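# Four arms uncover table items and lay the dust sheet flat

## Task

Four arms are fixed around one table whose centre is at scene x = 0, y = 0 with its top surface at z = 0.72 m. Lift the dust sheet, which has a foam knob sewn on each of its four corners, off the objects it covers. Lay it out flat on the tabletop, entirely on the table and not overlapping any object. Then open the grippers and move the arms away. The sheet must stay in place without the robots holding it. Every object left shifted, leaning or toppled counts against the result, and pushing a rigid object out of the work area is a failure.

## Robot and tools

Robots: four identical i2rt Big YAM arms named arm1, arm2, arm3 and arm4, all mounted on one table. Each arm has six revolute joints, a two-finger gripper and a wrist camera. With joints 1 and 6 at 0 and the hand level and pointing forward, the wrist camera sits above the hand and looks toward the fingertips. The hand can reach about 1.0 m from the joint1 axis. The joints move at different speeds, so the hand's path between two postures can swing wide. Two fixed room cameras, cam_high and cam_room_a, also watch the scene.

Frames: there is one shared scene frame. Its origin is on the floor, +z points up, and the tabletop is at z = 0.72 m, centred on x = 0, y = 0. The point called hand lies midway between the fingertips. The hand's z axis points along the fingers, and the fingers open and close along its y axis. Each arm's foot pose is real but never printed. The approximate URDF has base_link as the foot and link pinch as the hand. Camera calibrations (K, distortion D, T_world_to_cam, pos_world) use OpenCV conventions. The wrist cameras are fisheye at 616x616 and the room cameras are 504x504. Real cameras may differ slightly from these numbers, and a wrist camera's pose also picks up errors from the joint readings.

execute_actions(actions, cameras): actions is a list with exactly one action, or an empty list, which only reports state and images. An action is an object keyed by robot name. Each robot's entry holds a "joints" object with absolute joint targets, never offsets. The keys are joint1_rad, joint2_rad, joint3_rad, joint4_rad, joint5_rad and joint6_rad in radians, and gripper_m in metres. Each joint is named separately, and you may leave out any joint or any robot. Ranges, with the tolerance for counting as done:
- joint1_rad -2.879 to 2.879 (±0.045): turns the arm about its foot, positive counter-clockwise seen from above; at 0 the arm reaches out the way the foot faces.
- joint2_rad 0 to 3.141 (±0.14): shoulder; at 0 the upper arm points backward and roughly level, and increasing it lifts the arm up and then forward.
- joint3_rad 0 to 3.019 (±0.09): elbow; 0 is folded and larger values open it.
- joint4_rad -1.692 to 1.57 (±0.055): hand pitch, positive tips the fingers up.
- joint5_rad -1.57 to 1.57 (±0.03): sideways hand swing, positive to the arm's right.
- joint6_rad -2.094 to 2.094 (±0.035): hand roll, positive clockwise seen from behind the hand.
- gripper_m 0 to 0.093 (±0.003): the gap between the fingertips. Grip force is roughly 50 to 62 N per pad, lower on some grippers.
All motions in one action start together but may finish at different times, and no action runs longer than 15 s. A joint or robot you leave out may still be driving toward its earlier target. An unknown key or an out-of-range value rejects the whole call, and then nothing moves. cameras is a list chosen from arm1_cam_wrist, arm2_cam_wrist, arm3_cam_wrist, arm4_cam_wrist, cam_high, cam_room_a and all. Omitting it, null or ["all"] returns every camera, and [] returns none. The result gives each robot's state and images taken at the end of the call, and the pictures line lists the cameras in image order.

wait(seconds): 0 to 10 s with no new command. It returns the same data as an empty action.
zoom_image(camera, region): gives a closer view of the latest full image from that camera. region is [x0, y0, x1, y1] in that image's pixels, measured from the top-left corner, and can be at most 504x504.
read_manual(section): returns only the URDF licence texts ("licences").
finished_scene(scene): ends the current scene; pass its number. The robot first holds your last command. This cannot be undone, so only call it once the sheet is settled, released and the arms are clear.

Result lines. joint_positions gives the current joint values. joint_status gives how each commanded motion ended:
- off_target: the joint stopped short and may still be pushing.
- contact_stop: the joint stopped on contact and now holds its current position.
- time_out: the joint ran out of time. It keeps its target, or a nearer one within 0.375, 0.375, 0.113, 0.225, 0.075 and 0.3 rad (joints 1 to 6), keeps pushing, and will move on if the way frees up. Send the reported position to relieve the push.
- not_followed, shown with "joint command not followed" and usually a cause line: a self- or inter-arm clearance check blocked that arm's joint targets. Its gripper target still runs. The blocked targets may be retried on later actions until you send targets that pass.
- limit_stop_at_motor_heat: after an overheat, resend that target.
on_its_own lists what the arm is doing that this call did not command; "held at" is the held target, not the actual position. Joint torques are raw drive outputs with offsets and noise, so treat them only as rough hints of load. A joint carrying a load may sag, and a target very close to the current reading may produce no motion. A reported stop cancels any later motion, wait and finished_scene calls in the same reply.

Cautions. The arms do not stop when they touch something; they keep pushing, possibly hard. A hard squeeze between two arms fails the run, and a hard collision may also do so. The clearance check can react too late, and between arms it ignores fingers, gripper housings and wrist cameras. No state line reports arm-to-arm contact, so watch the images. Pushing hard for a long time heats motors: MOTOR HOT appears at 85 °C, and at 100 °C an OVER-TEMPERATURE FAULT makes that arm go limp and drop. Avoid drops, slips, slams and hard pushes. Grip the sheet by its foam corner knobs and lift it clear of the objects so none are dragged or tipped. Never knock a rigid object out of the work area. Loose objects may occasionally get a brief push from outside. The simulation keeps running while you think, and the robots hold their last command during that time.

Each tool is called after ">>>" by a JSON object that holds its "method" and its "body".

## Session

>>> {"method": "execute_actions", "body": {"actions": []}}

Scene clock: 0.00 s.
Joint torques (N m, as the arm reports them, + toward a larger angle): no reading
arm1.joint_positions: joint1_rad=-0.194 joint2_rad=+0.410 joint3_rad=+1.489 joint4_rad=-1.350 joint5_rad=-0.292 joint6_rad=+0.724 gripper_m=+0.094
arm1.joint_status: not commanded
arm1.hand: x=+0.2816 y=+0.5664 z=+1.3681 quat_wxyz=(-0.544, -0.757, -0.241, +0.271) (m; scene frame)
arm2.joint_positions: joint1_rad=+0.249 joint2_rad=+0.271 joint3_rad=+1.696 joint4_rad=-1.424 joint5_rad=+0.262 joint6_rad=+0.039 gripper_m=+0.095
arm2.joint_status: not commanded
arm2.hand: x=-0.4975 y=+0.7663 z=+1.4469 quat_wxyz=(-0.541, -0.475, -0.523, +0.456) (m; scene frame)
arm3.joint_positions: joint1_rad=+0.208 joint2_rad=+0.383 joint3_rad=+1.495 joint4_rad=-1.503 joint5_rad=+0.050 joint6_rad=+0.437 gripper_m=+0.094
arm3.joint_status: not commanded
arm3.hand: x=-0.4558 y=-0.6082 z=+1.3680 quat_wxyz=(-0.354, +0.379, -0.737, -0.433) (m; scene frame)
arm4.joint_positions: joint1_rad=-0.076 joint2_rad=+0.422 joint3_rad=+1.487 joint4_rad=-1.226 joint5_rad=+0.169 joint6_rad=-0.597 gripper_m=+0.094
arm4.joint_status: not commanded
arm4.hand: x=+0.3110 y=-0.6658 z=+1.4432 quat_wxyz=(-0.596, +0.652, -0.394, -0.254) (m; scene frame)
pictures: arm1_cam_wrist, arm2_cam_wrist, arm3_cam_wrist, arm4_cam_wrist, cam_high, cam_room_a
Images, in order (width x height): arm1_cam_wrist 616x616, arm2_cam_wrist 616x616, arm3_cam_wrist 616x616, arm4_cam_wrist 616x616, cam_high 504x504, cam_room_a 504x504.

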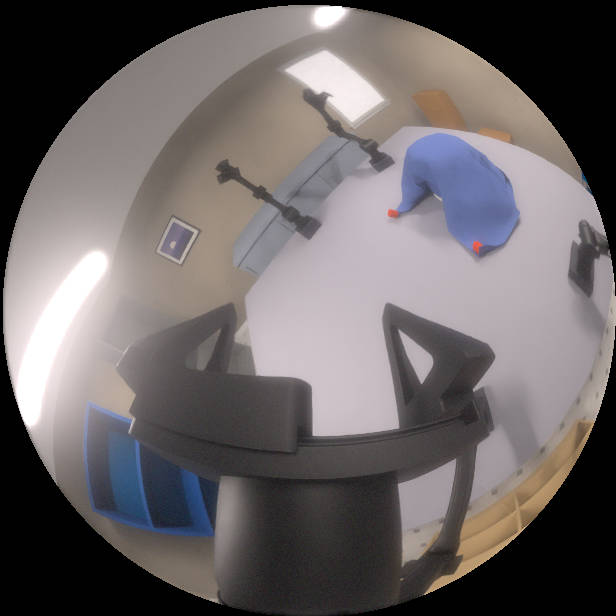

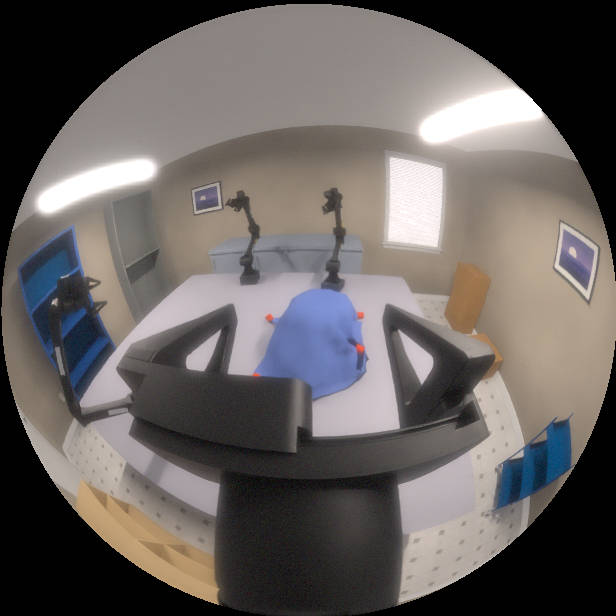

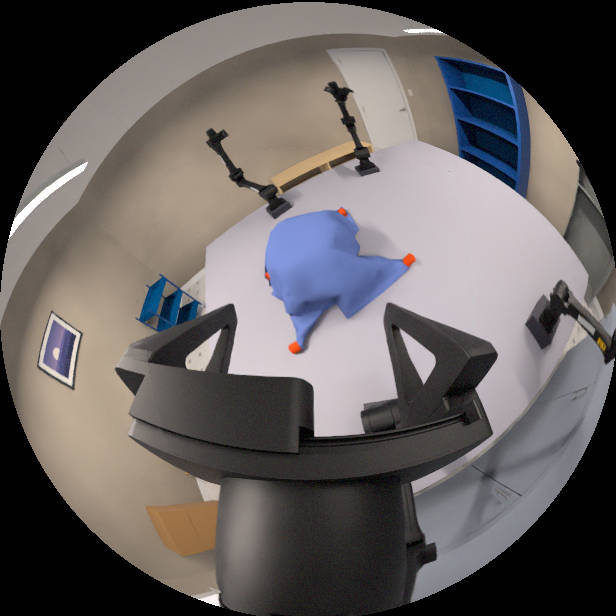

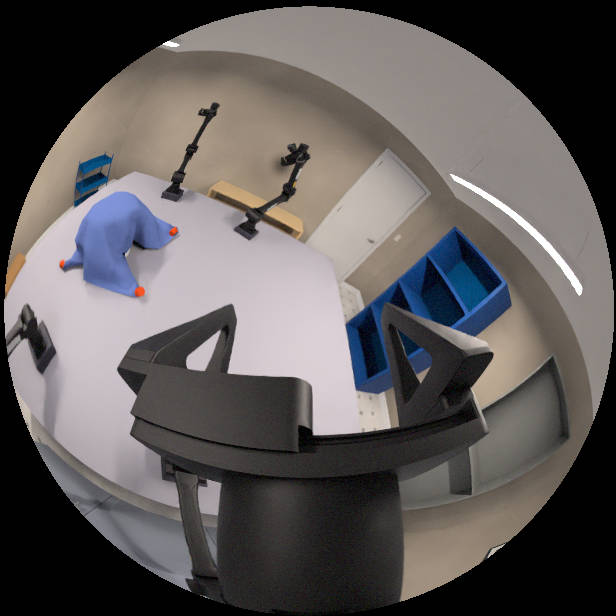

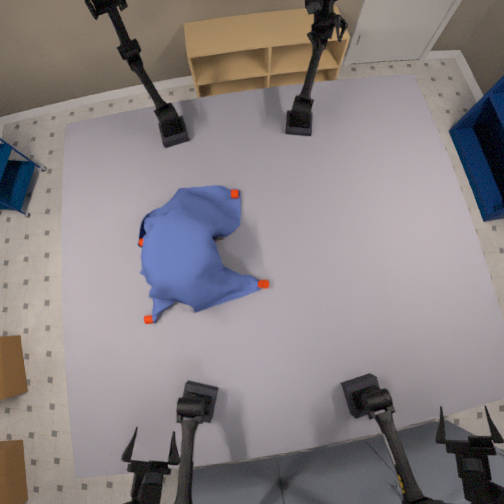

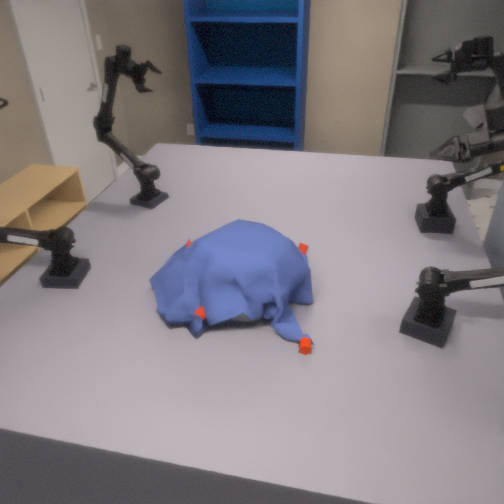

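>>> {"method": "execute_actions", "body": {"actions": [{"arm1":{"joints":{"joint1_rad":-0.603,"joint2_rad":1.833,"joint3_rad":1.746,"joint4_rad":-1.485,"joint5_rad":0,"joint6_rad":0}},"arm2":{"joints":{"joint1_rad":-0.493,"joint2_rad":2.127,"joint3_rad":2.151,"joint4_rad":-1.595,"joint5_rad":0,"joint6_rad":0}},"arm3":{"joints":{"joint1_rad":0.781,"joint2_rad":1.587,"joint3_rad":1.336,"joint4_rad":-1.32,"joint5_rad":0,"joint6_rad":0}},"arm4":{"joints":{"joint1_rad":0.43,"joint2_rad":2.318,"joint3_rad":2.408,"joint4_rad":-1.66,"joint5_rad":0,"joint6_rad":0}}}]}}

Scene clock: 94.00 s.
Joint torques (N m, as the arm reports them, + toward a larger angle): arm1=[ -2.69 -18.63  10.14  -0.46   0.07  -0.11] | arm2=[  0.28 -23.3   11.53  -0.67   0.06   0.01] | arm3=[  0.82 -12.71  10.22   0.36  -0.02  -0.22] | arm4=[  1.95 -22.7   10.83   0.1   -0.06   0.14]
arm1.joint_positions: joint1_rad=-0.596 joint2_rad=+1.826 joint3_rad=+1.733 joint4_rad=-1.474 joint5_rad=-0.002 joint6_rad=+0.009 gripper_m=+0.094
arm1.joint_status: all done
arm1.hand: x=-0.1407 y=+0.3216 z=+0.9497 quat_wxyz=(+0.001, -0.939, -0.345, +0.002) (m; scene frame)
arm2.joint_positions: joint1_rad=-0.489 joint2_rad=+2.146 joint3_rad=+2.109 joint4_rad=-1.586 joint5_rad=-0.001 joint6_rad=+0.014 gripper_m=+0.095
arm2.joint_status: all done
arm2.hand: x=-0.6655 y=+0.1407 z=+0.9242 quat_wxyz=(+0.015, -0.821, -0.570, -0.020) (m; scene frame)
arm3.joint_positions: joint1_rad=+0.783 joint2_rad=+1.593 joint3_rad=+1.331 joint4_rad=-1.323 joint5_rad=+0.001 joint6_rad=+0.013 gripper_m=+0.094
arm3.joint_status: all done
arm3.hand: x=-0.6643 y=-0.2719 z=+0.9474 quat_wxyz=(-0.001, +0.835, -0.550, +0.007) (m; scene frame)
arm4.joint_positions: joint1_rad=+0.425 joint2_rad=+2.329 joint3_rad=+2.376 joint4_rad=-1.643 joint5_rad=+0.002 joint6_rad=-0.008 gripper_m=+0.094
arm4.joint_status: all done
arm4.hand: x=-0.0723 y=-0.1872 z=+0.9320 quat_wxyz=(+0.006, +0.870, -0.493, +0.011) (m; scene frame)
pictures: arm1_cam_wrist, arm2_cam_wrist, arm3_cam_wrist, arm4_cam_wrist, cam_high, cam_room_a
camera_calibration (this result's frames):
arm1_cam_wrist: T_world_to_cam=[[-0.65476, 0.755809, -0.00642949, -0.327871], [0.608577, 0.532219, 0.588538, -0.637503], [0.448245, 0.381439, -0.808444, 0.832567], [0, 0, 0, 1]] pos_world=[-0.199901, 0.269525, 1.04617]
arm2_cam_wrist: T_world_to_cam=[[-0.928629, 0.370827, -0.0116172, -0.652707], [0.282715, 0.727561, 0.625082, -0.4927], [0.24025, 0.577185, -0.780473, 0.928255], [0, 0, 0, 1]] pos_world=[-0.689842, 0.0647361, 1.02487]
arm3_cam_wrist: T_world_to_cam=[[0.918234, 0.395994, 0.00597672, 0.714681], [0.31906, -0.748611, 0.581191, -0.53351], [0.234622, -0.531762, -0.813745, 0.907531], [0, 0, 0, 1]] pos_world=[-0.69895, -0.19981, 1.0443]
arm4_cam_wrist: T_world_to_cam=[[0.86081, 0.508917, 0.00316455, 0.158187], [0.406219, -0.69082, 0.598125, -0.649033], [0.306582, -0.513586, -0.801397, 0.794206], [0, 0, 0, 1]] pos_world=[-0.116008, -0.120976, 1.02418]
Images, in order (width x height): arm1_cam_wrist 616x616, arm2_cam_wrist 616x616, arm3_cam_wrist 616x616, arm4_cam_wrist 616x616, cam_high 504x504, cam_room_a 504x504.

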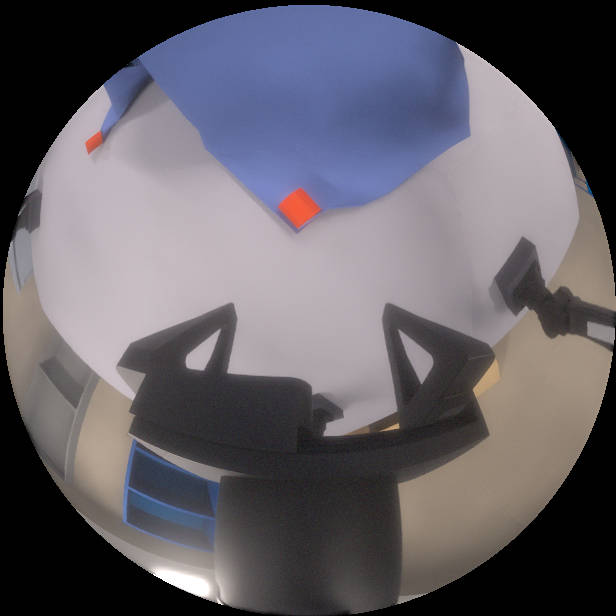

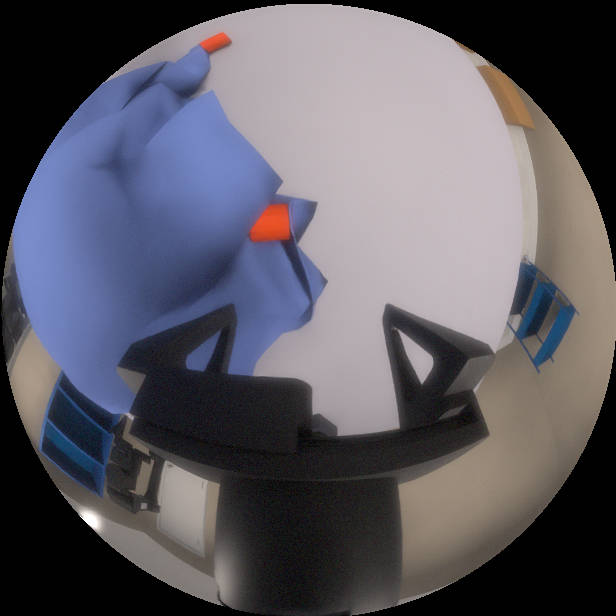

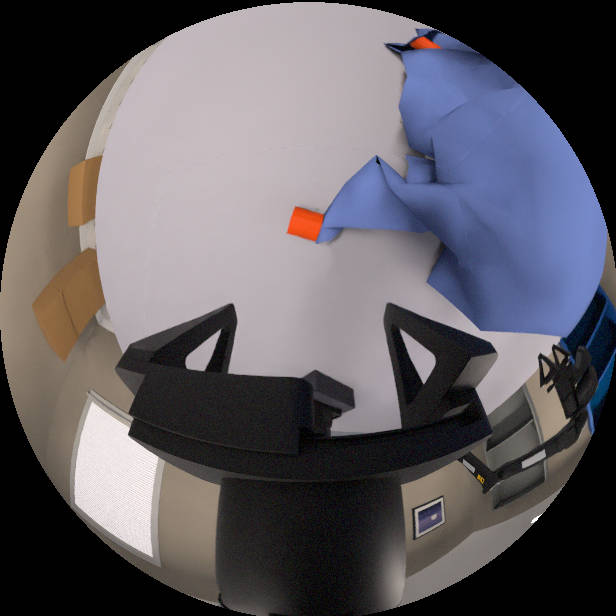

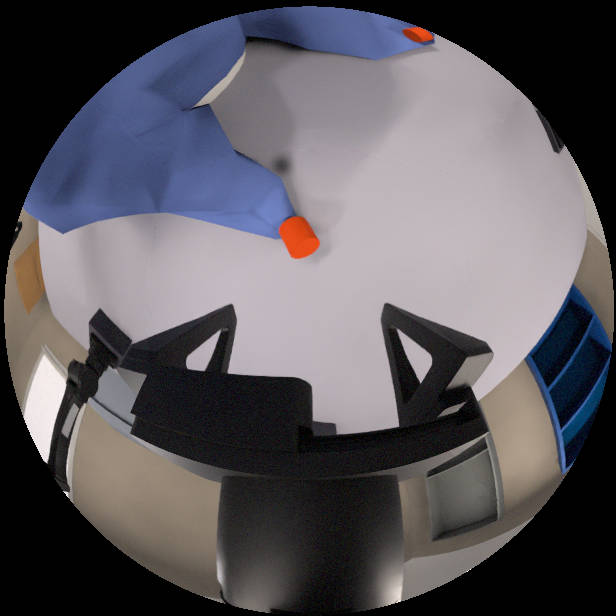

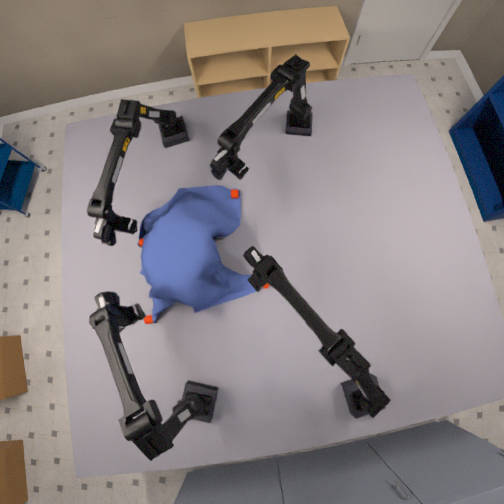

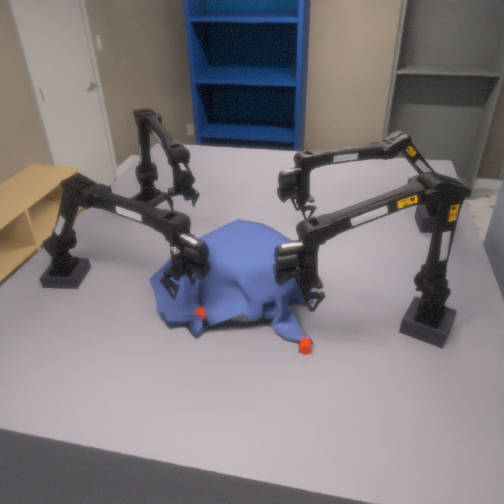

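>>> {"method": "execute_actions", "body": {"actions": [{"arm1":{"joints":{"joint1_rad":-0.568,"joint2_rad":1.99,"joint3_rad":1.645,"joint4_rad":-1.217,"joint6_rad":0.85}},"arm2":{"joints":{"joint1_rad":-0.408,"joint2_rad":2.16,"joint3_rad":2.01,"joint4_rad":-1.367,"joint6_rad":1.57}},"arm3":{"joints":{"joint1_rad":0.783,"joint2_rad":1.75,"joint3_rad":1.18,"joint4_rad":-0.997,"joint6_rad":-1.3}},"arm4":{"joints":{"joint1_rad":0.457,"joint2_rad":2.305,"joint3_rad":2.088,"joint4_rad":-1.315,"joint6_rad":-0.9}}}]}}

Scene clock: 139.73 s.
Joint torques (N m, as the arm reports them, + toward a larger angle): arm1=[ -1.51 -20.67   8.95   0.28   0.19   0.1 ] | arm2=[  0.05 -22.68   9.18   0.33   0.07   0.25] | arm3=[  0.8  -13.79   9.61   0.53  -0.12  -0.23] | arm4=[  1.39 -22.4    8.14   1.5   -0.1    0.02]
arm1.joint_positions: joint1_rad=-0.573 joint2_rad=+2.001 joint3_rad=+1.638 joint4_rad=-1.228 joint5_rad=-0.002 joint6_rad=+0.841 gripper_m=+0.094
arm1.joint_status: all done
arm1.hand: x=-0.1540 y=+0.2933 z=+0.8160 quat_wxyz=(+0.009, -0.999, +0.052, -0.007) (m; scene frame)
arm2.joint_positions: joint1_rad=-0.402 joint2_rad=+2.165 joint3_rad=+1.998 joint4_rad=-1.379 joint5_rad=+0.000 joint6_rad=+1.555 gripper_m=+0.095
arm2.joint_status: all done
arm2.hand: x=-0.6160 y=+0.1055 z=+0.8689 quat_wxyz=(-0.012, -0.993, +0.119, +0.002) (m; scene frame)
arm3.joint_positions: joint1_rad=+0.783 joint2_rad=+1.757 joint3_rad=+1.166 joint4_rad=-1.006 joint5_rad=+0.001 joint6_rad=-1.286 gripper_m=+0.094
arm3.joint_status: all done
arm3.hand: x=-0.6657 y=-0.2660 z=+0.8158 quat_wxyz=(+0.010, +0.998, +0.067, +0.009) (m; scene frame)
arm4.joint_positions: joint1_rad=+0.459 joint2_rad=+2.313 joint3_rad=+2.087 joint4_rad=-1.334 joint5_rad=+0.002 joint6_rad=-0.893 gripper_m=+0.094
arm4.joint_status: all done
arm4.hand: x=-0.0906 y=-0.2032 z=+0.8329 quat_wxyz=(-0.005, +0.998, -0.056, -0.003) (m; scene frame)
pictures: arm1_cam_wrist, arm2_cam_wrist, arm3_cam_wrist, arm4_cam_wrist, cam_high, cam_room_a
camera_calibration (this result's frames):
arm1_cam_wrist: T_world_to_cam=[[0.0955718, 0.99538, 0.00916964, -0.283543], [0.795447, -0.0819067, 0.600463, -0.336437], [0.59844, -0.0500934, -0.7996, 0.88374], [0, 0, 0, 1]] pos_world=[-0.234149, 0.298946, 0.911256]
arm2_cam_wrist: T_world_to_cam=[[0.258961, 0.965087, -0.0393181, 0.098628], [0.789874, -0.188167, 0.583689, -0.00152126], [0.555913, -0.182209, -0.811025, 1.19463], [0, 0, 0, 1]] pos_world=[-0.688447, 0.122201, 0.973638]
arm3_cam_wrist: T_world_to_cam=[[-0.134926, 0.990552, -0.0245495, 0.196366], [0.801889, 0.123714, 0.584525, 0.0986107], [0.582039, 0.0591815, -0.811004, 1.19017], [0, 0, 0, 1]] pos_world=[-0.745305, -0.277146, 0.912413]
arm4_cam_wrist: T_world_to_cam=[[0.117751, 0.992984, 0.0108101, 0.207046], [0.813241, -0.102673, 0.572798, -0.415836], [0.569889, -0.0586565, -0.819626, 0.843705], [0, 0, 0, 1]] pos_world=[-0.167023, -0.1988, 0.927474]
Images, in order (width x height): arm1_cam_wrist 616x616, arm2_cam_wrist 616x616, arm3_cam_wrist 616x616, arm4_cam_wrist 616x616, cam_high 504x504, cam_room_a 504x504.

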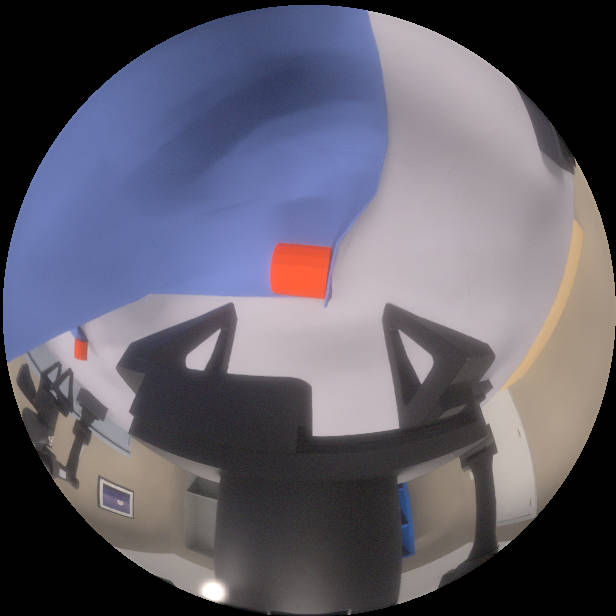

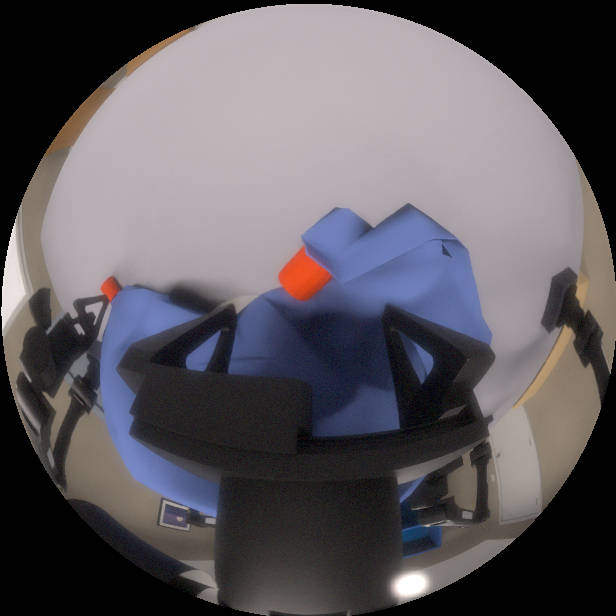

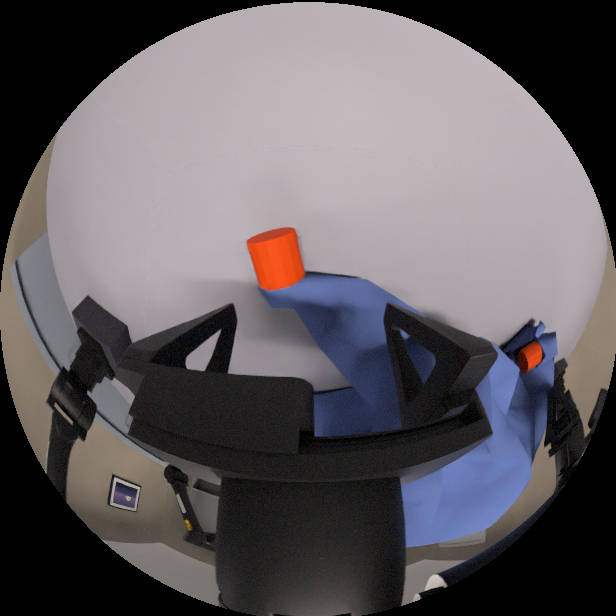

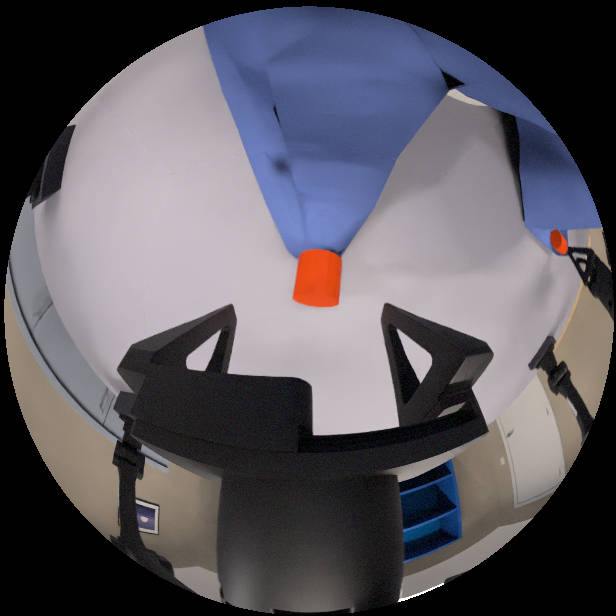

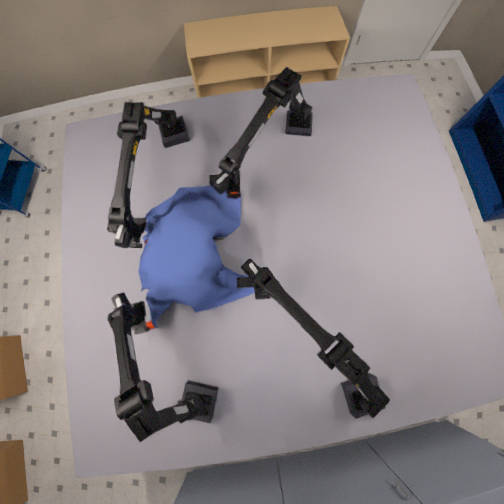

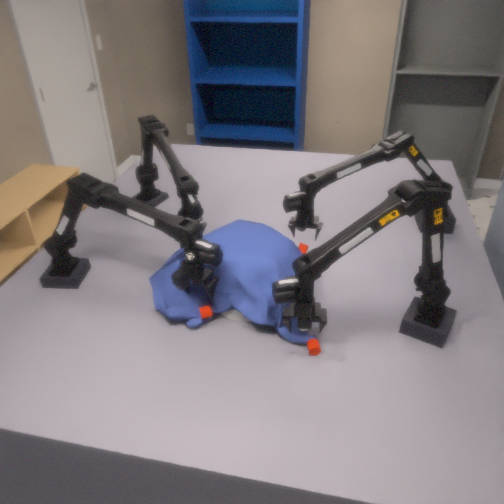

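>>> {"method": "execute_actions", "body": {"actions": [{"arm1":{"joints":{"joint1_rad":-0.56,"joint2_rad":2.06,"joint3_rad":1.558,"joint4_rad":-1.042}},"arm2":{"joints":{"joint1_rad":-0.497,"joint6_rad":2.0}},"arm3":{"joints":{"joint1_rad":0.816,"joint2_rad":1.80,"joint3_rad":1.018,"joint4_rad":-0.763,"joint6_rad":-1.45}},"arm4":{"joints":{"joint1_rad":0.434,"joint2_rad":2.375,"joint3_rad":1.982,"joint4_rad":-1.15}}}], "cameras": []}}

>>> {"method": "execute_actions", "body": {"actions": [{"arm2":{"joints":{"joint5_rad":-0.4,"joint2_rad":2.245,"joint3_rad":2.012,"joint4_rad":-1.308}}}]}}

Scene clock: 188.30 s.
Joint torques (N m, as the arm reports them, + toward a larger angle): arm1=[ -1.57 -20.15   7.76   0.39   0.12   0.1 ] | arm2=[  0.31 -22.73   9.2    0.1    0.1    0.27] | arm3=[  0.97 -13.13   7.65   0.56  -0.13  -0.24] | arm4=[  1.69 -20.6    7.83   1.38  -0.1    0.02]
arm1.joint_positions: joint1_rad=-0.570 joint2_rad=+2.046 joint3_rad=+1.562 joint4_rad=-1.054 joint5_rad=-0.002 joint6_rad=+0.841 gripper_m=+0.094
arm1.joint_status: all done
arm1.hand: x=-0.1590 y=+0.2867 z=+0.7636 quat_wxyz=(-0.010, -0.999, +0.051, +0.012) (m; scene frame)
arm2.joint_positions: joint1_rad=-0.500 joint2_rad=+2.165 joint3_rad=+1.998 joint4_rad=-1.378 joint5_rad=+0.000 joint6_rad=+1.985 gripper_m=+0.095
arm2.joint_status: all done
arm2.hand: x=-0.6792 y=+0.1251 z=+0.8690 quat_wxyz=(-0.013, -0.927, +0.374, +0.000) (m; scene frame)
arm3.joint_positions: joint1_rad=+0.814 joint2_rad=+1.803 joint3_rad=+1.011 joint4_rad=-0.772 joint5_rad=+0.001 joint6_rad=-1.437 gripper_m=+0.094
arm3.joint_status: all done
arm3.hand: x=-0.6679 y=-0.2939 z=+0.7497 quat_wxyz=(-0.005, +0.987, +0.158, +0.003) (m; scene frame)
arm4.joint_positions: joint1_rad=+0.434 joint2_rad=+2.369 joint3_rad=+1.980 joint4_rad=-1.168 joint5_rad=+0.001 joint6_rad=-0.893 gripper_m=+0.094
arm4.joint_status: all done
arm4.hand: x=-0.0731 y=-0.1987 z=+0.7565 quat_wxyz=(-0.006, +0.998, -0.069, -0.004) (m; scene frame)
pictures: none
No camera images: the call's "cameras" was empty. Leave "cameras" out to get every camera's image.

Scene clock: 189.33 s.
Joint torques (N m, as the arm reports them, + toward a larger angle): arm1=[ -0.29 -19.03   7.69   0.66   0.11   0.08] | arm2=[ -0.07 -23.6    9.07   0.07  -0.32   0.28] | arm3=[  0.93 -12.91   7.66   0.55  -0.13  -0.23] | arm4=[  1.79 -20.77   7.81   1.42  -0.11   0.04]
arm1.joint_positions: joint1_rad=-0.570 joint2_rad=+2.046 joint3_rad=+1.562 joint4_rad=-1.054 joint5_rad=-0.002 joint6_rad=+0.841 gripper_m=+0.094
arm1.joint_status: not commanded
arm1.hand: x=-0.1590 y=+0.2867 z=+0.7636 quat_wxyz=(-0.010, -0.999, +0.051, +0.012) (m; scene frame)
arm2.joint_positions: joint1_rad=-0.500 joint2_rad=+2.260 joint3_rad=+1.998 joint4_rad=-1.319 joint5_rad=-0.397 joint6_rad=+1.986 gripper_m=+0.095
arm2.joint_status: all done
arm2.hand: x=-0.6200 y=+0.0939 z=+0.8206 quat_wxyz=(+0.010, -0.909, +0.368, -0.196) (m; scene frame)
arm3.joint_positions: joint1_rad=+0.814 joint2_rad=+1.803 joint3_rad=+1.011 joint4_rad=-0.772 joint5_rad=+0.001 joint6_rad=-1.437 gripper_m=+0.094
arm3.joint_status: not commanded
arm3.hand: x=-0.6679 y=-0.2939 z=+0.7497 quat_wxyz=(-0.005, +0.987, +0.158, +0.003) (m; scene frame)
arm4.joint_positions: joint1_rad=+0.434 joint2_rad=+2.369 joint3_rad=+1.980 joint4_rad=-1.168 joint5_rad=+0.001 joint6_rad=-0.893 gripper_m=+0.094
arm4.joint_status: not commanded
arm4.hand: x=-0.0731 y=-0.1987 z=+0.7565 quat_wxyz=(-0.006, +0.998, -0.069, -0.004) (m; scene frame)
pictures: arm1_cam_wrist, arm2_cam_wrist, arm3_cam_wrist, arm4_cam_wrist, cam_high, cam_room_a
camera_calibration (this result's frames):
arm1_cam_wrist: T_world_to_cam=[[0.0918278, 0.995314, -0.0302881, -0.24644], [0.818827, -0.0581665, 0.571086, -0.282232], [0.566648, -0.0772422, -0.820331, 0.863108], [0, 0, 0, 1]] pos_world=[-0.235349, 0.295537, 0.861749]
arm2_cam_wrist: T_world_to_cam=[[0.685408, 0.710828, 0.157923, 0.235338], [0.308195, -0.479691, 0.82153, -0.438787], [0.659721, -0.514412, -0.547858, 1.03518], [0, 0, 0, 1]] pos_world=[-0.709, 0.154742, 0.890443]
arm3_cam_wrist: T_world_to_cam=[[-0.31238, 0.949941, 0.00556102, 0.0690128], [0.775855, 0.251747, 0.578509, 0.167202], [0.548149, 0.185029, -0.815657, 1.15732], [0, 0, 0, 1]] pos_world=[-0.742549, -0.321788, 0.846863]
arm4_cam_wrist: T_world_to_cam=[[0.14236, 0.989723, 0.0135191, 0.200505], [0.811751, -0.124554, 0.570566, -0.388669], [0.566386, -0.0702514, -0.82114, 0.769952], [0, 0, 0, 1]] pos_world=[-0.149132, -0.192765, 0.85129]
Images, in order (width x height): arm1_cam_wrist 616x616, arm2_cam_wrist 616x616, arm3_cam_wrist 616x616, arm4_cam_wrist 616x616, cam_high 504x504, cam_room_a 504x504.

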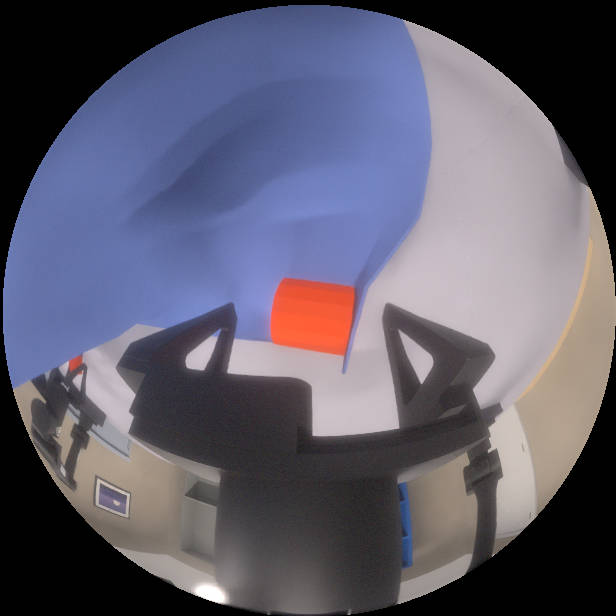

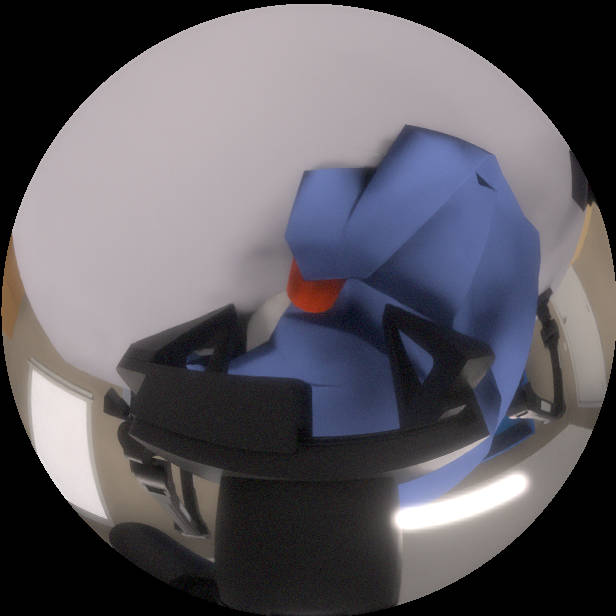

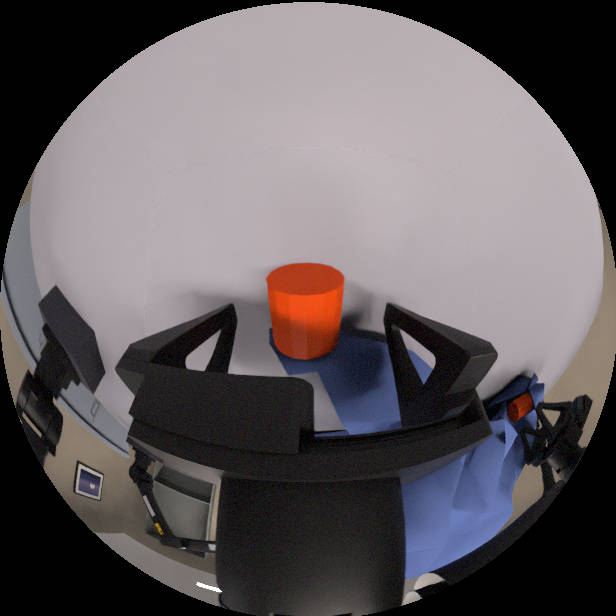

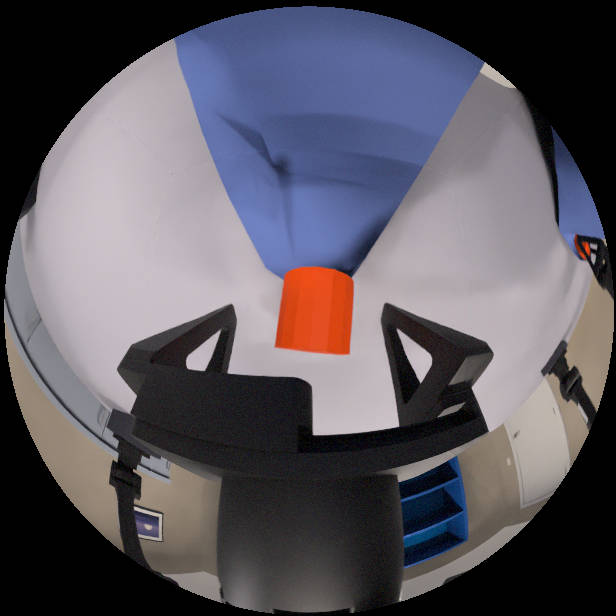

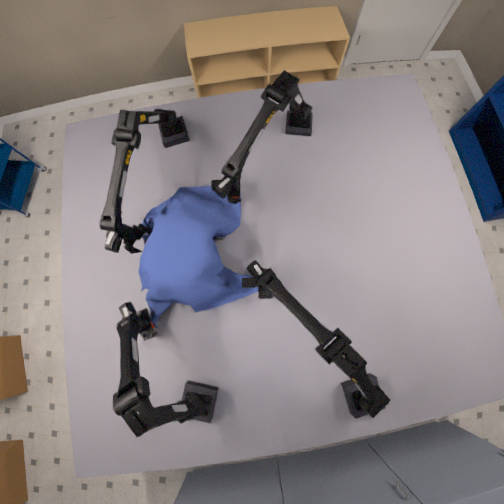

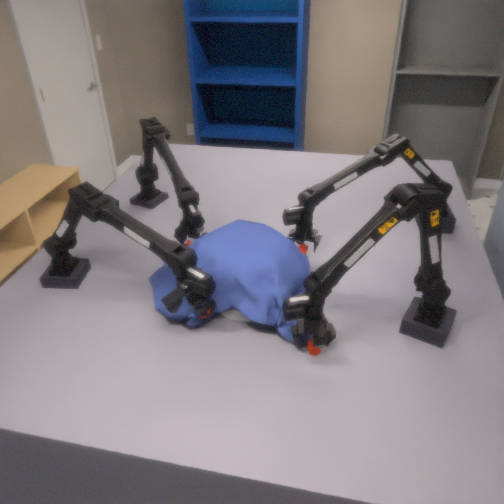

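>>> {"method": "execute_actions", "body": {"actions": [{"arm1":{"joints":{"joint2_rad":2.09}},"arm2":{"joints":{"joint1_rad":-0.468,"joint2_rad":2.30,"joint3_rad":1.965,"joint4_rad":-1.216}},"arm3":{"joints":{"joint2_rad":1.82}},"arm4":{"joints":{"joint2_rad":2.395}}}], "cameras": ["arm1_cam_wrist","arm2_cam_wrist"]}}

Scene clock: 203.00 s.
Joint torques (N m, as the arm reports them, + toward a larger angle): arm1=[ -0.76 -18.2    7.62   0.17   0.17   0.05] | arm2=[  0.79 -23.27   8.85   0.04  -0.29   0.24] | arm3=[  0.92 -11.48   7.65   0.57  -0.13  -0.23] | arm4=[  1.71 -19.45   7.78   1.4   -0.11   0.02]
arm1.joint_positions: joint1_rad=-0.570 joint2_rad=+2.060 joint3_rad=+1.562 joint4_rad=-1.054 joint5_rad=-0.002 joint6_rad=+0.841 gripper_m=+0.094
arm1.joint_status: all done
arm1.hand: x=-0.1578 y=+0.2879 z=+0.7557 quat_wxyz=(-0.005, -0.999, +0.051, +0.007) (m; scene frame)
arm2.joint_positions: joint1_rad=-0.468 joint2_rad=+2.302 joint3_rad=+1.955 joint4_rad=-1.227 joint5_rad=-0.398 joint6_rad=+1.986 gripper_m=+0.095
arm2.joint_status: all done
arm2.hand: x=-0.5993 y=+0.0868 z=+0.7765 quat_wxyz=(+0.010, -0.915, +0.353, -0.196) (m; scene frame)
arm3.joint_positions: joint1_rad=+0.814 joint2_rad=+1.804 joint3_rad=+1.011 joint4_rad=-0.772 joint5_rad=+0.001 joint6_rad=-1.437 gripper_m=+0.094
arm3.joint_status: all done
arm3.hand: x=-0.6679 y=-0.2940 z=+0.7494 quat_wxyz=(-0.005, +0.987, +0.158, +0.003) (m; scene frame)
arm4.joint_positions: joint1_rad=+0.434 joint2_rad=+2.369 joint3_rad=+1.980 joint4_rad=-1.168 joint5_rad=+0.001 joint6_rad=-0.893 gripper_m=+0.094
arm4.joint_status: all done
arm4.hand: x=-0.0731 y=-0.1987 z=+0.7565 quat_wxyz=(-0.006, +0.998, -0.069, -0.004) (m; scene frame)
pictures: arm1_cam_wrist, arm2_cam_wrist
camera_calibration (this result's frames):
arm1_cam_wrist: T_world_to_cam=[[0.092158, 0.995541, -0.0201446, -0.255637], [0.812988, -0.0635469, 0.578803, -0.28383], [0.574942, -0.0697186, -0.815218, 0.851267], [0, 0, 0, 1]] pos_world=[-0.23512, 0.29581, 0.8531]
arm2_cam_wrist: T_world_to_cam=[[0.662772, 0.733082, 0.152724, 0.221752], [0.324508, -0.464987, 0.8237, -0.405582], [0.674854, -0.496365, -0.546071, 0.999857], [0, 0, 0, 1]] pos_world=[-0.690114, 0.145141, 0.846204]
Images, in order (width x height): arm1_cam_wrist 616x616, arm2_cam_wrist 616x616.

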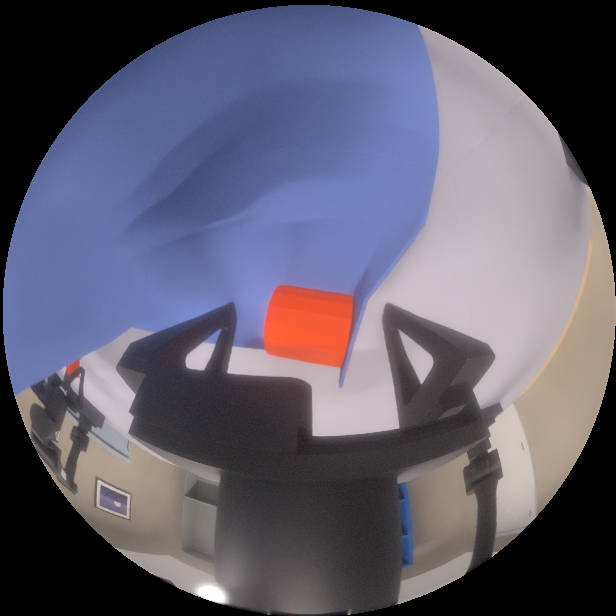

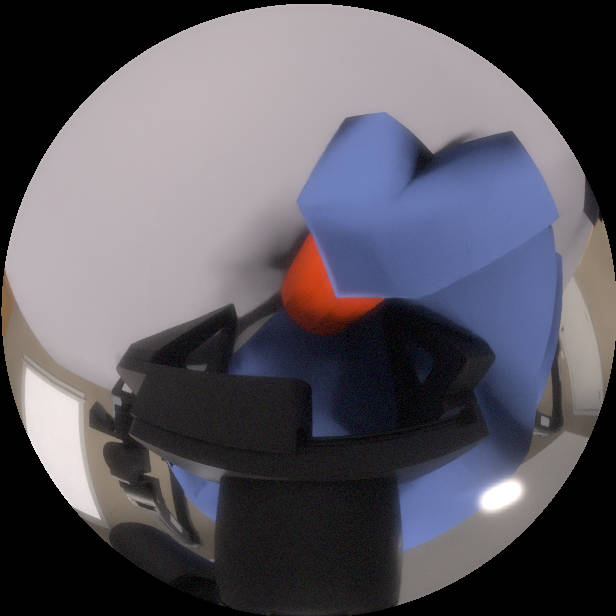

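>>> {"method": "execute_actions", "body": {"actions": [{"arm2":{"joints":{"joint4_rad":-1.32}},"arm1":{"joints":{"gripper_m":0.0}},"arm3":{"joints":{"gripper_m":0.0}},"arm4":{"joints":{"gripper_m":0.0}}}], "cameras": ["arm2_cam_wrist"]}}

>>> {"method": "execute_actions", "body": {"actions": [{"arm2":{"joints":{"gripper_m":0.0}}}]}}

Scene clock: 212.30 s.
Joint torques (N m, as the arm reports them, + toward a larger angle): arm1=[ -1.23 -18.01   7.46   0.53   0.16   0.1 ] | arm2=[  0.28 -23.21   8.5   -0.94  -0.29   0.28] | arm3=[  0.97 -11.57   7.67   0.57  -0.14  -0.22] | arm4=[  1.68 -19.19   7.75   1.41  -0.1    0.05]
arm1.joint_positions: joint1_rad=-0.570 joint2_rad=+2.060 joint3_rad=+1.562 joint4_rad=-1.054 joint5_rad=-0.001 joint6_rad=+0.842 gripper_m=+0.041
arm1.joint_status: gripper_m off_target (ended at +0.041, target +0.000)
arm1.hand: x=-0.1579 y=+0.2880 z=+0.7557 quat_wxyz=(-0.004, -0.999, +0.051, +0.007) (m; scene frame)
arm2.joint_positions: joint1_rad=-0.468 joint2_rad=+2.302 joint3_rad=+1.955 joint4_rad=-1.306 joint5_rad=-0.399 joint6_rad=+1.988 gripper_m=+0.095
arm2.joint_status: all done
arm2.hand: x=-0.5933 y=+0.1041 z=+0.7774 quat_wxyz=(+0.049, -0.911, +0.361, -0.195) (m; scene frame)
arm3.joint_positions: joint1_rad=+0.814 joint2_rad=+1.804 joint3_rad=+1.011 joint4_rad=-0.772 joint5_rad=+0.001 joint6_rad=-1.437 gripper_m=+0.038
arm3.joint_status: gripper_m off_target (ended at +0.038, target +0.000)
arm3.hand: x=-0.6678 y=-0.2941 z=+0.7492 quat_wxyz=(-0.005, +0.987, +0.158, +0.004) (m; scene frame)
arm4.joint_positions: joint1_rad=+0.434 joint2_rad=+2.369 joint3_rad=+1.980 joint4_rad=-1.168 joint5_rad=+0.001 joint6_rad=-0.893 gripper_m=+0.039
arm4.joint_status: gripper_m off_target (ended at +0.039, target +0.000)
arm4.hand: x=-0.0731 y=-0.1987 z=+0.7565 quat_wxyz=(-0.006, +0.998, -0.068, -0.004) (m; scene frame)
pictures: arm2_cam_wrist
camera_calibration (this result's frames):
arm2_cam_wrist: T_world_to_cam=[[0.659237, 0.717582, 0.224682, 0.148538], [0.302334, -0.526542, 0.794574, -0.384269], [0.688477, -0.455884, -0.564065, 1.02276], [0, 0, 0, 1]] pos_world=[-0.68589, 0.157337, 0.848859]
Images, in order (width x height): arm2_cam_wrist 616x616.

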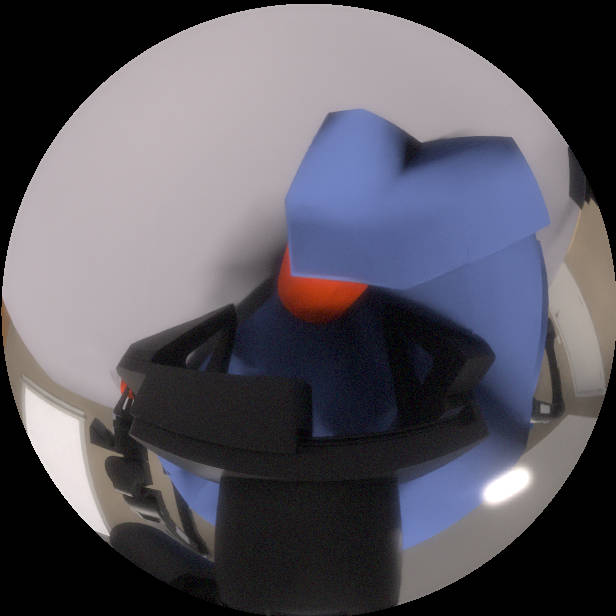

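Scene clock: 213.03 s.
Joint torques (N m, as the arm reports them, + toward a larger angle): arm1=[ -0.35 -18.14   7.44   0.24   0.13   0.07] | arm2=[  0.76 -22.82   8.5   -0.92  -0.25   0.24] | arm3=[  1.01 -11.55   7.65   0.57  -0.13  -0.22] | arm4=[  1.7  -19.21   7.86   1.42  -0.1    0.04]
arm1.joint_positions: joint1_rad=-0.570 joint2_rad=+2.060 joint3_rad=+1.562 joint4_rad=-1.054 joint5_rad=-0.001 joint6_rad=+0.842 gripper_m=+0.041
arm1.joint_status: not commanded
arm1.hand: x=-0.1579 y=+0.2880 z=+0.7557 quat_wxyz=(-0.004, -0.999, +0.051, +0.007) (m; scene frame)
arm2.joint_positions: joint1_rad=-0.468 joint2_rad=+2.302 joint3_rad=+1.955 joint4_rad=-1.310 joint5_rad=-0.399 joint6_rad=+1.988 gripper_m=+0.035
arm2.joint_status: gripper_m off_target (ended at +0.035, target +0.000)
arm2.hand: x=-0.5930 y=+0.1050 z=+0.7775 quat_wxyz=(+0.051, -0.910, +0.362, -0.195) (m; scene frame)
arm3.joint_positions: joint1_rad=+0.814 joint2_rad=+1.804 joint3_rad=+1.011 joint4_rad=-0.772 joint5_rad=+0.001 joint6_rad=-1.437 gripper_m=+0.038
arm3.joint_status: not commanded
arm3.hand: x=-0.6678 y=-0.2941 z=+0.7492 quat_wxyz=(-0.005, +0.987, +0.158, +0.004) (m; scene frame)
arm4.joint_positions: joint1_rad=+0.434 joint2_rad=+2.369 joint3_rad=+1.980 joint4_rad=-1.168 joint5_rad=+0.001 joint6_rad=-0.893 gripper_m=+0.039
arm4.joint_status: not commanded
arm4.hand: x=-0.0731 y=-0.1987 z=+0.7565 quat_wxyz=(-0.006, +0.998, -0.068, -0.004) (m; scene frame)
pictures: arm1_cam_wrist, arm2_cam_wrist, arm3_cam_wrist, arm4_cam_wrist, cam_high, cam_room_a
camera_calibration (this result's frames):
arm1_cam_wrist: T_world_to_cam=[[0.0932999, 0.995444, -0.0196475, -0.255893], [0.813205, -0.0648039, 0.578358, -0.283019], [0.57445, -0.0699382, -0.815546, 0.851558], [0, 0, 0, 1]] pos_world=[-0.23515, 0.295943, 0.853144]
arm2_cam_wrist: T_world_to_cam=[[0.658942, 0.716675, 0.228411, 0.144677], [0.301278, -0.529704, 0.792872, -0.382912], [0.689222, -0.453641, -0.564963, 1.02392], [0, 0, 0, 1]] pos_world=[-0.685677, 0.157975, 0.849029]
arm3_cam_wrist: T_world_to_cam=[[-0.312735, 0.94983, 0.00442356, 0.0697837], [0.775471, 0.252632, 0.578638, 0.167364], [0.548491, 0.184391, -0.815572, 1.15688], [0, 0, 0, 1]] pos_world=[-0.742501, -0.321883, 0.84637]
arm4_cam_wrist: T_world_to_cam=[[0.141982, 0.989777, 0.0135223, 0.200486], [0.811796, -0.124246, 0.57057, -0.388607], [0.566417, -0.0700333, -0.821138, 0.769996], [0, 0, 0, 1]] pos_world=[-0.149134, -0.192794, 0.851289]
Images, in order (width x height): arm1_cam_wrist 616x616, arm2_cam_wrist 616x616, arm3_cam_wrist 616x616, arm4_cam_wrist 616x616, cam_high 504x504, cam_room_a 504x504.

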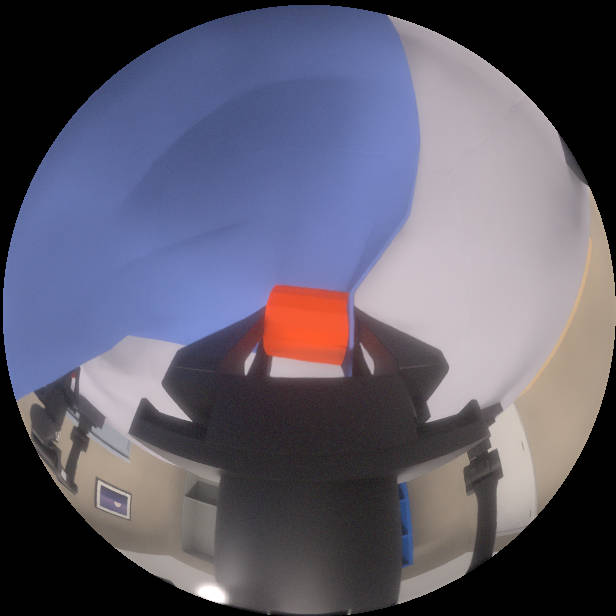

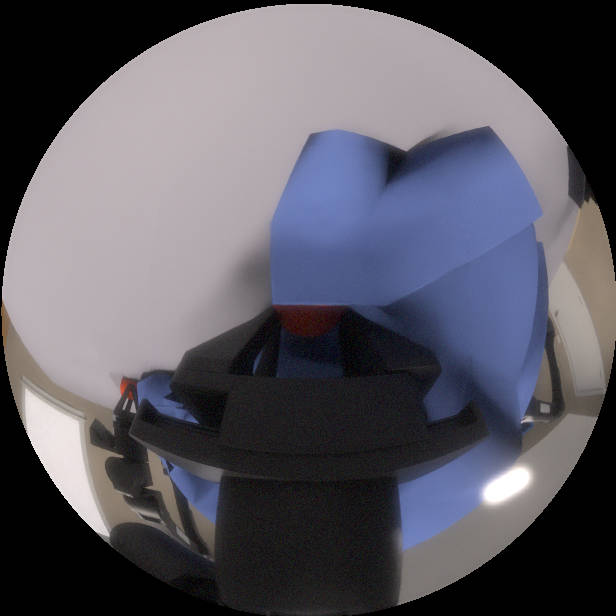

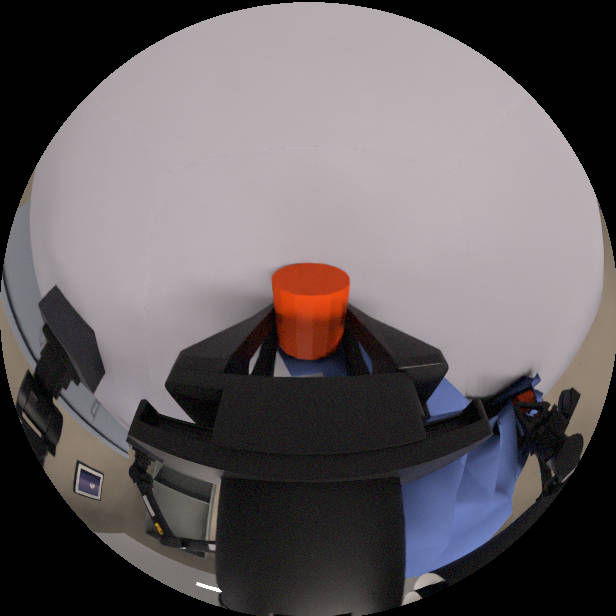

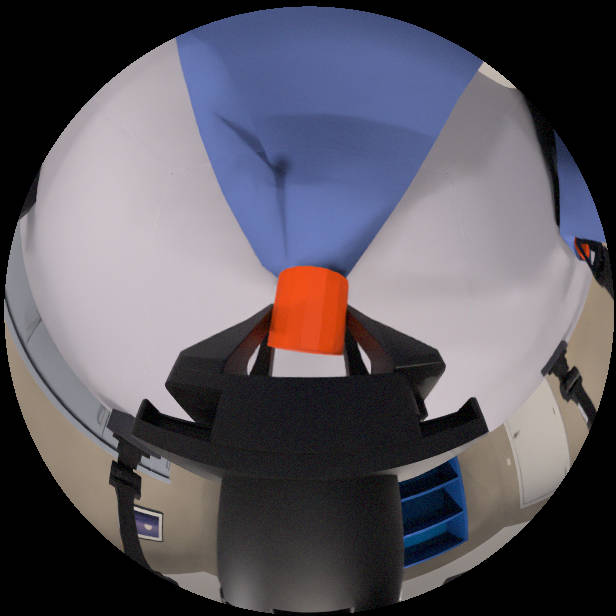

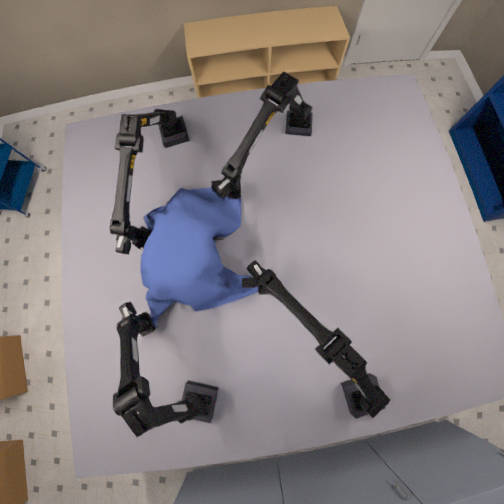

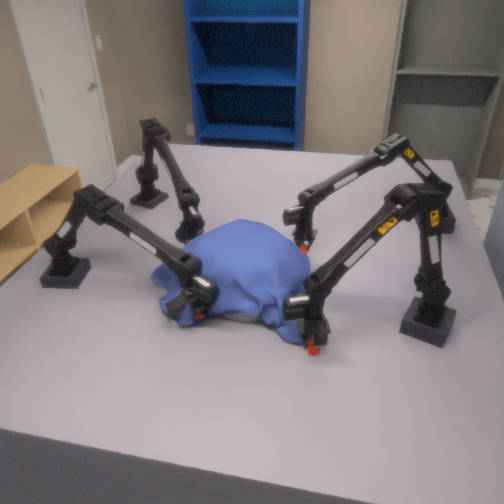

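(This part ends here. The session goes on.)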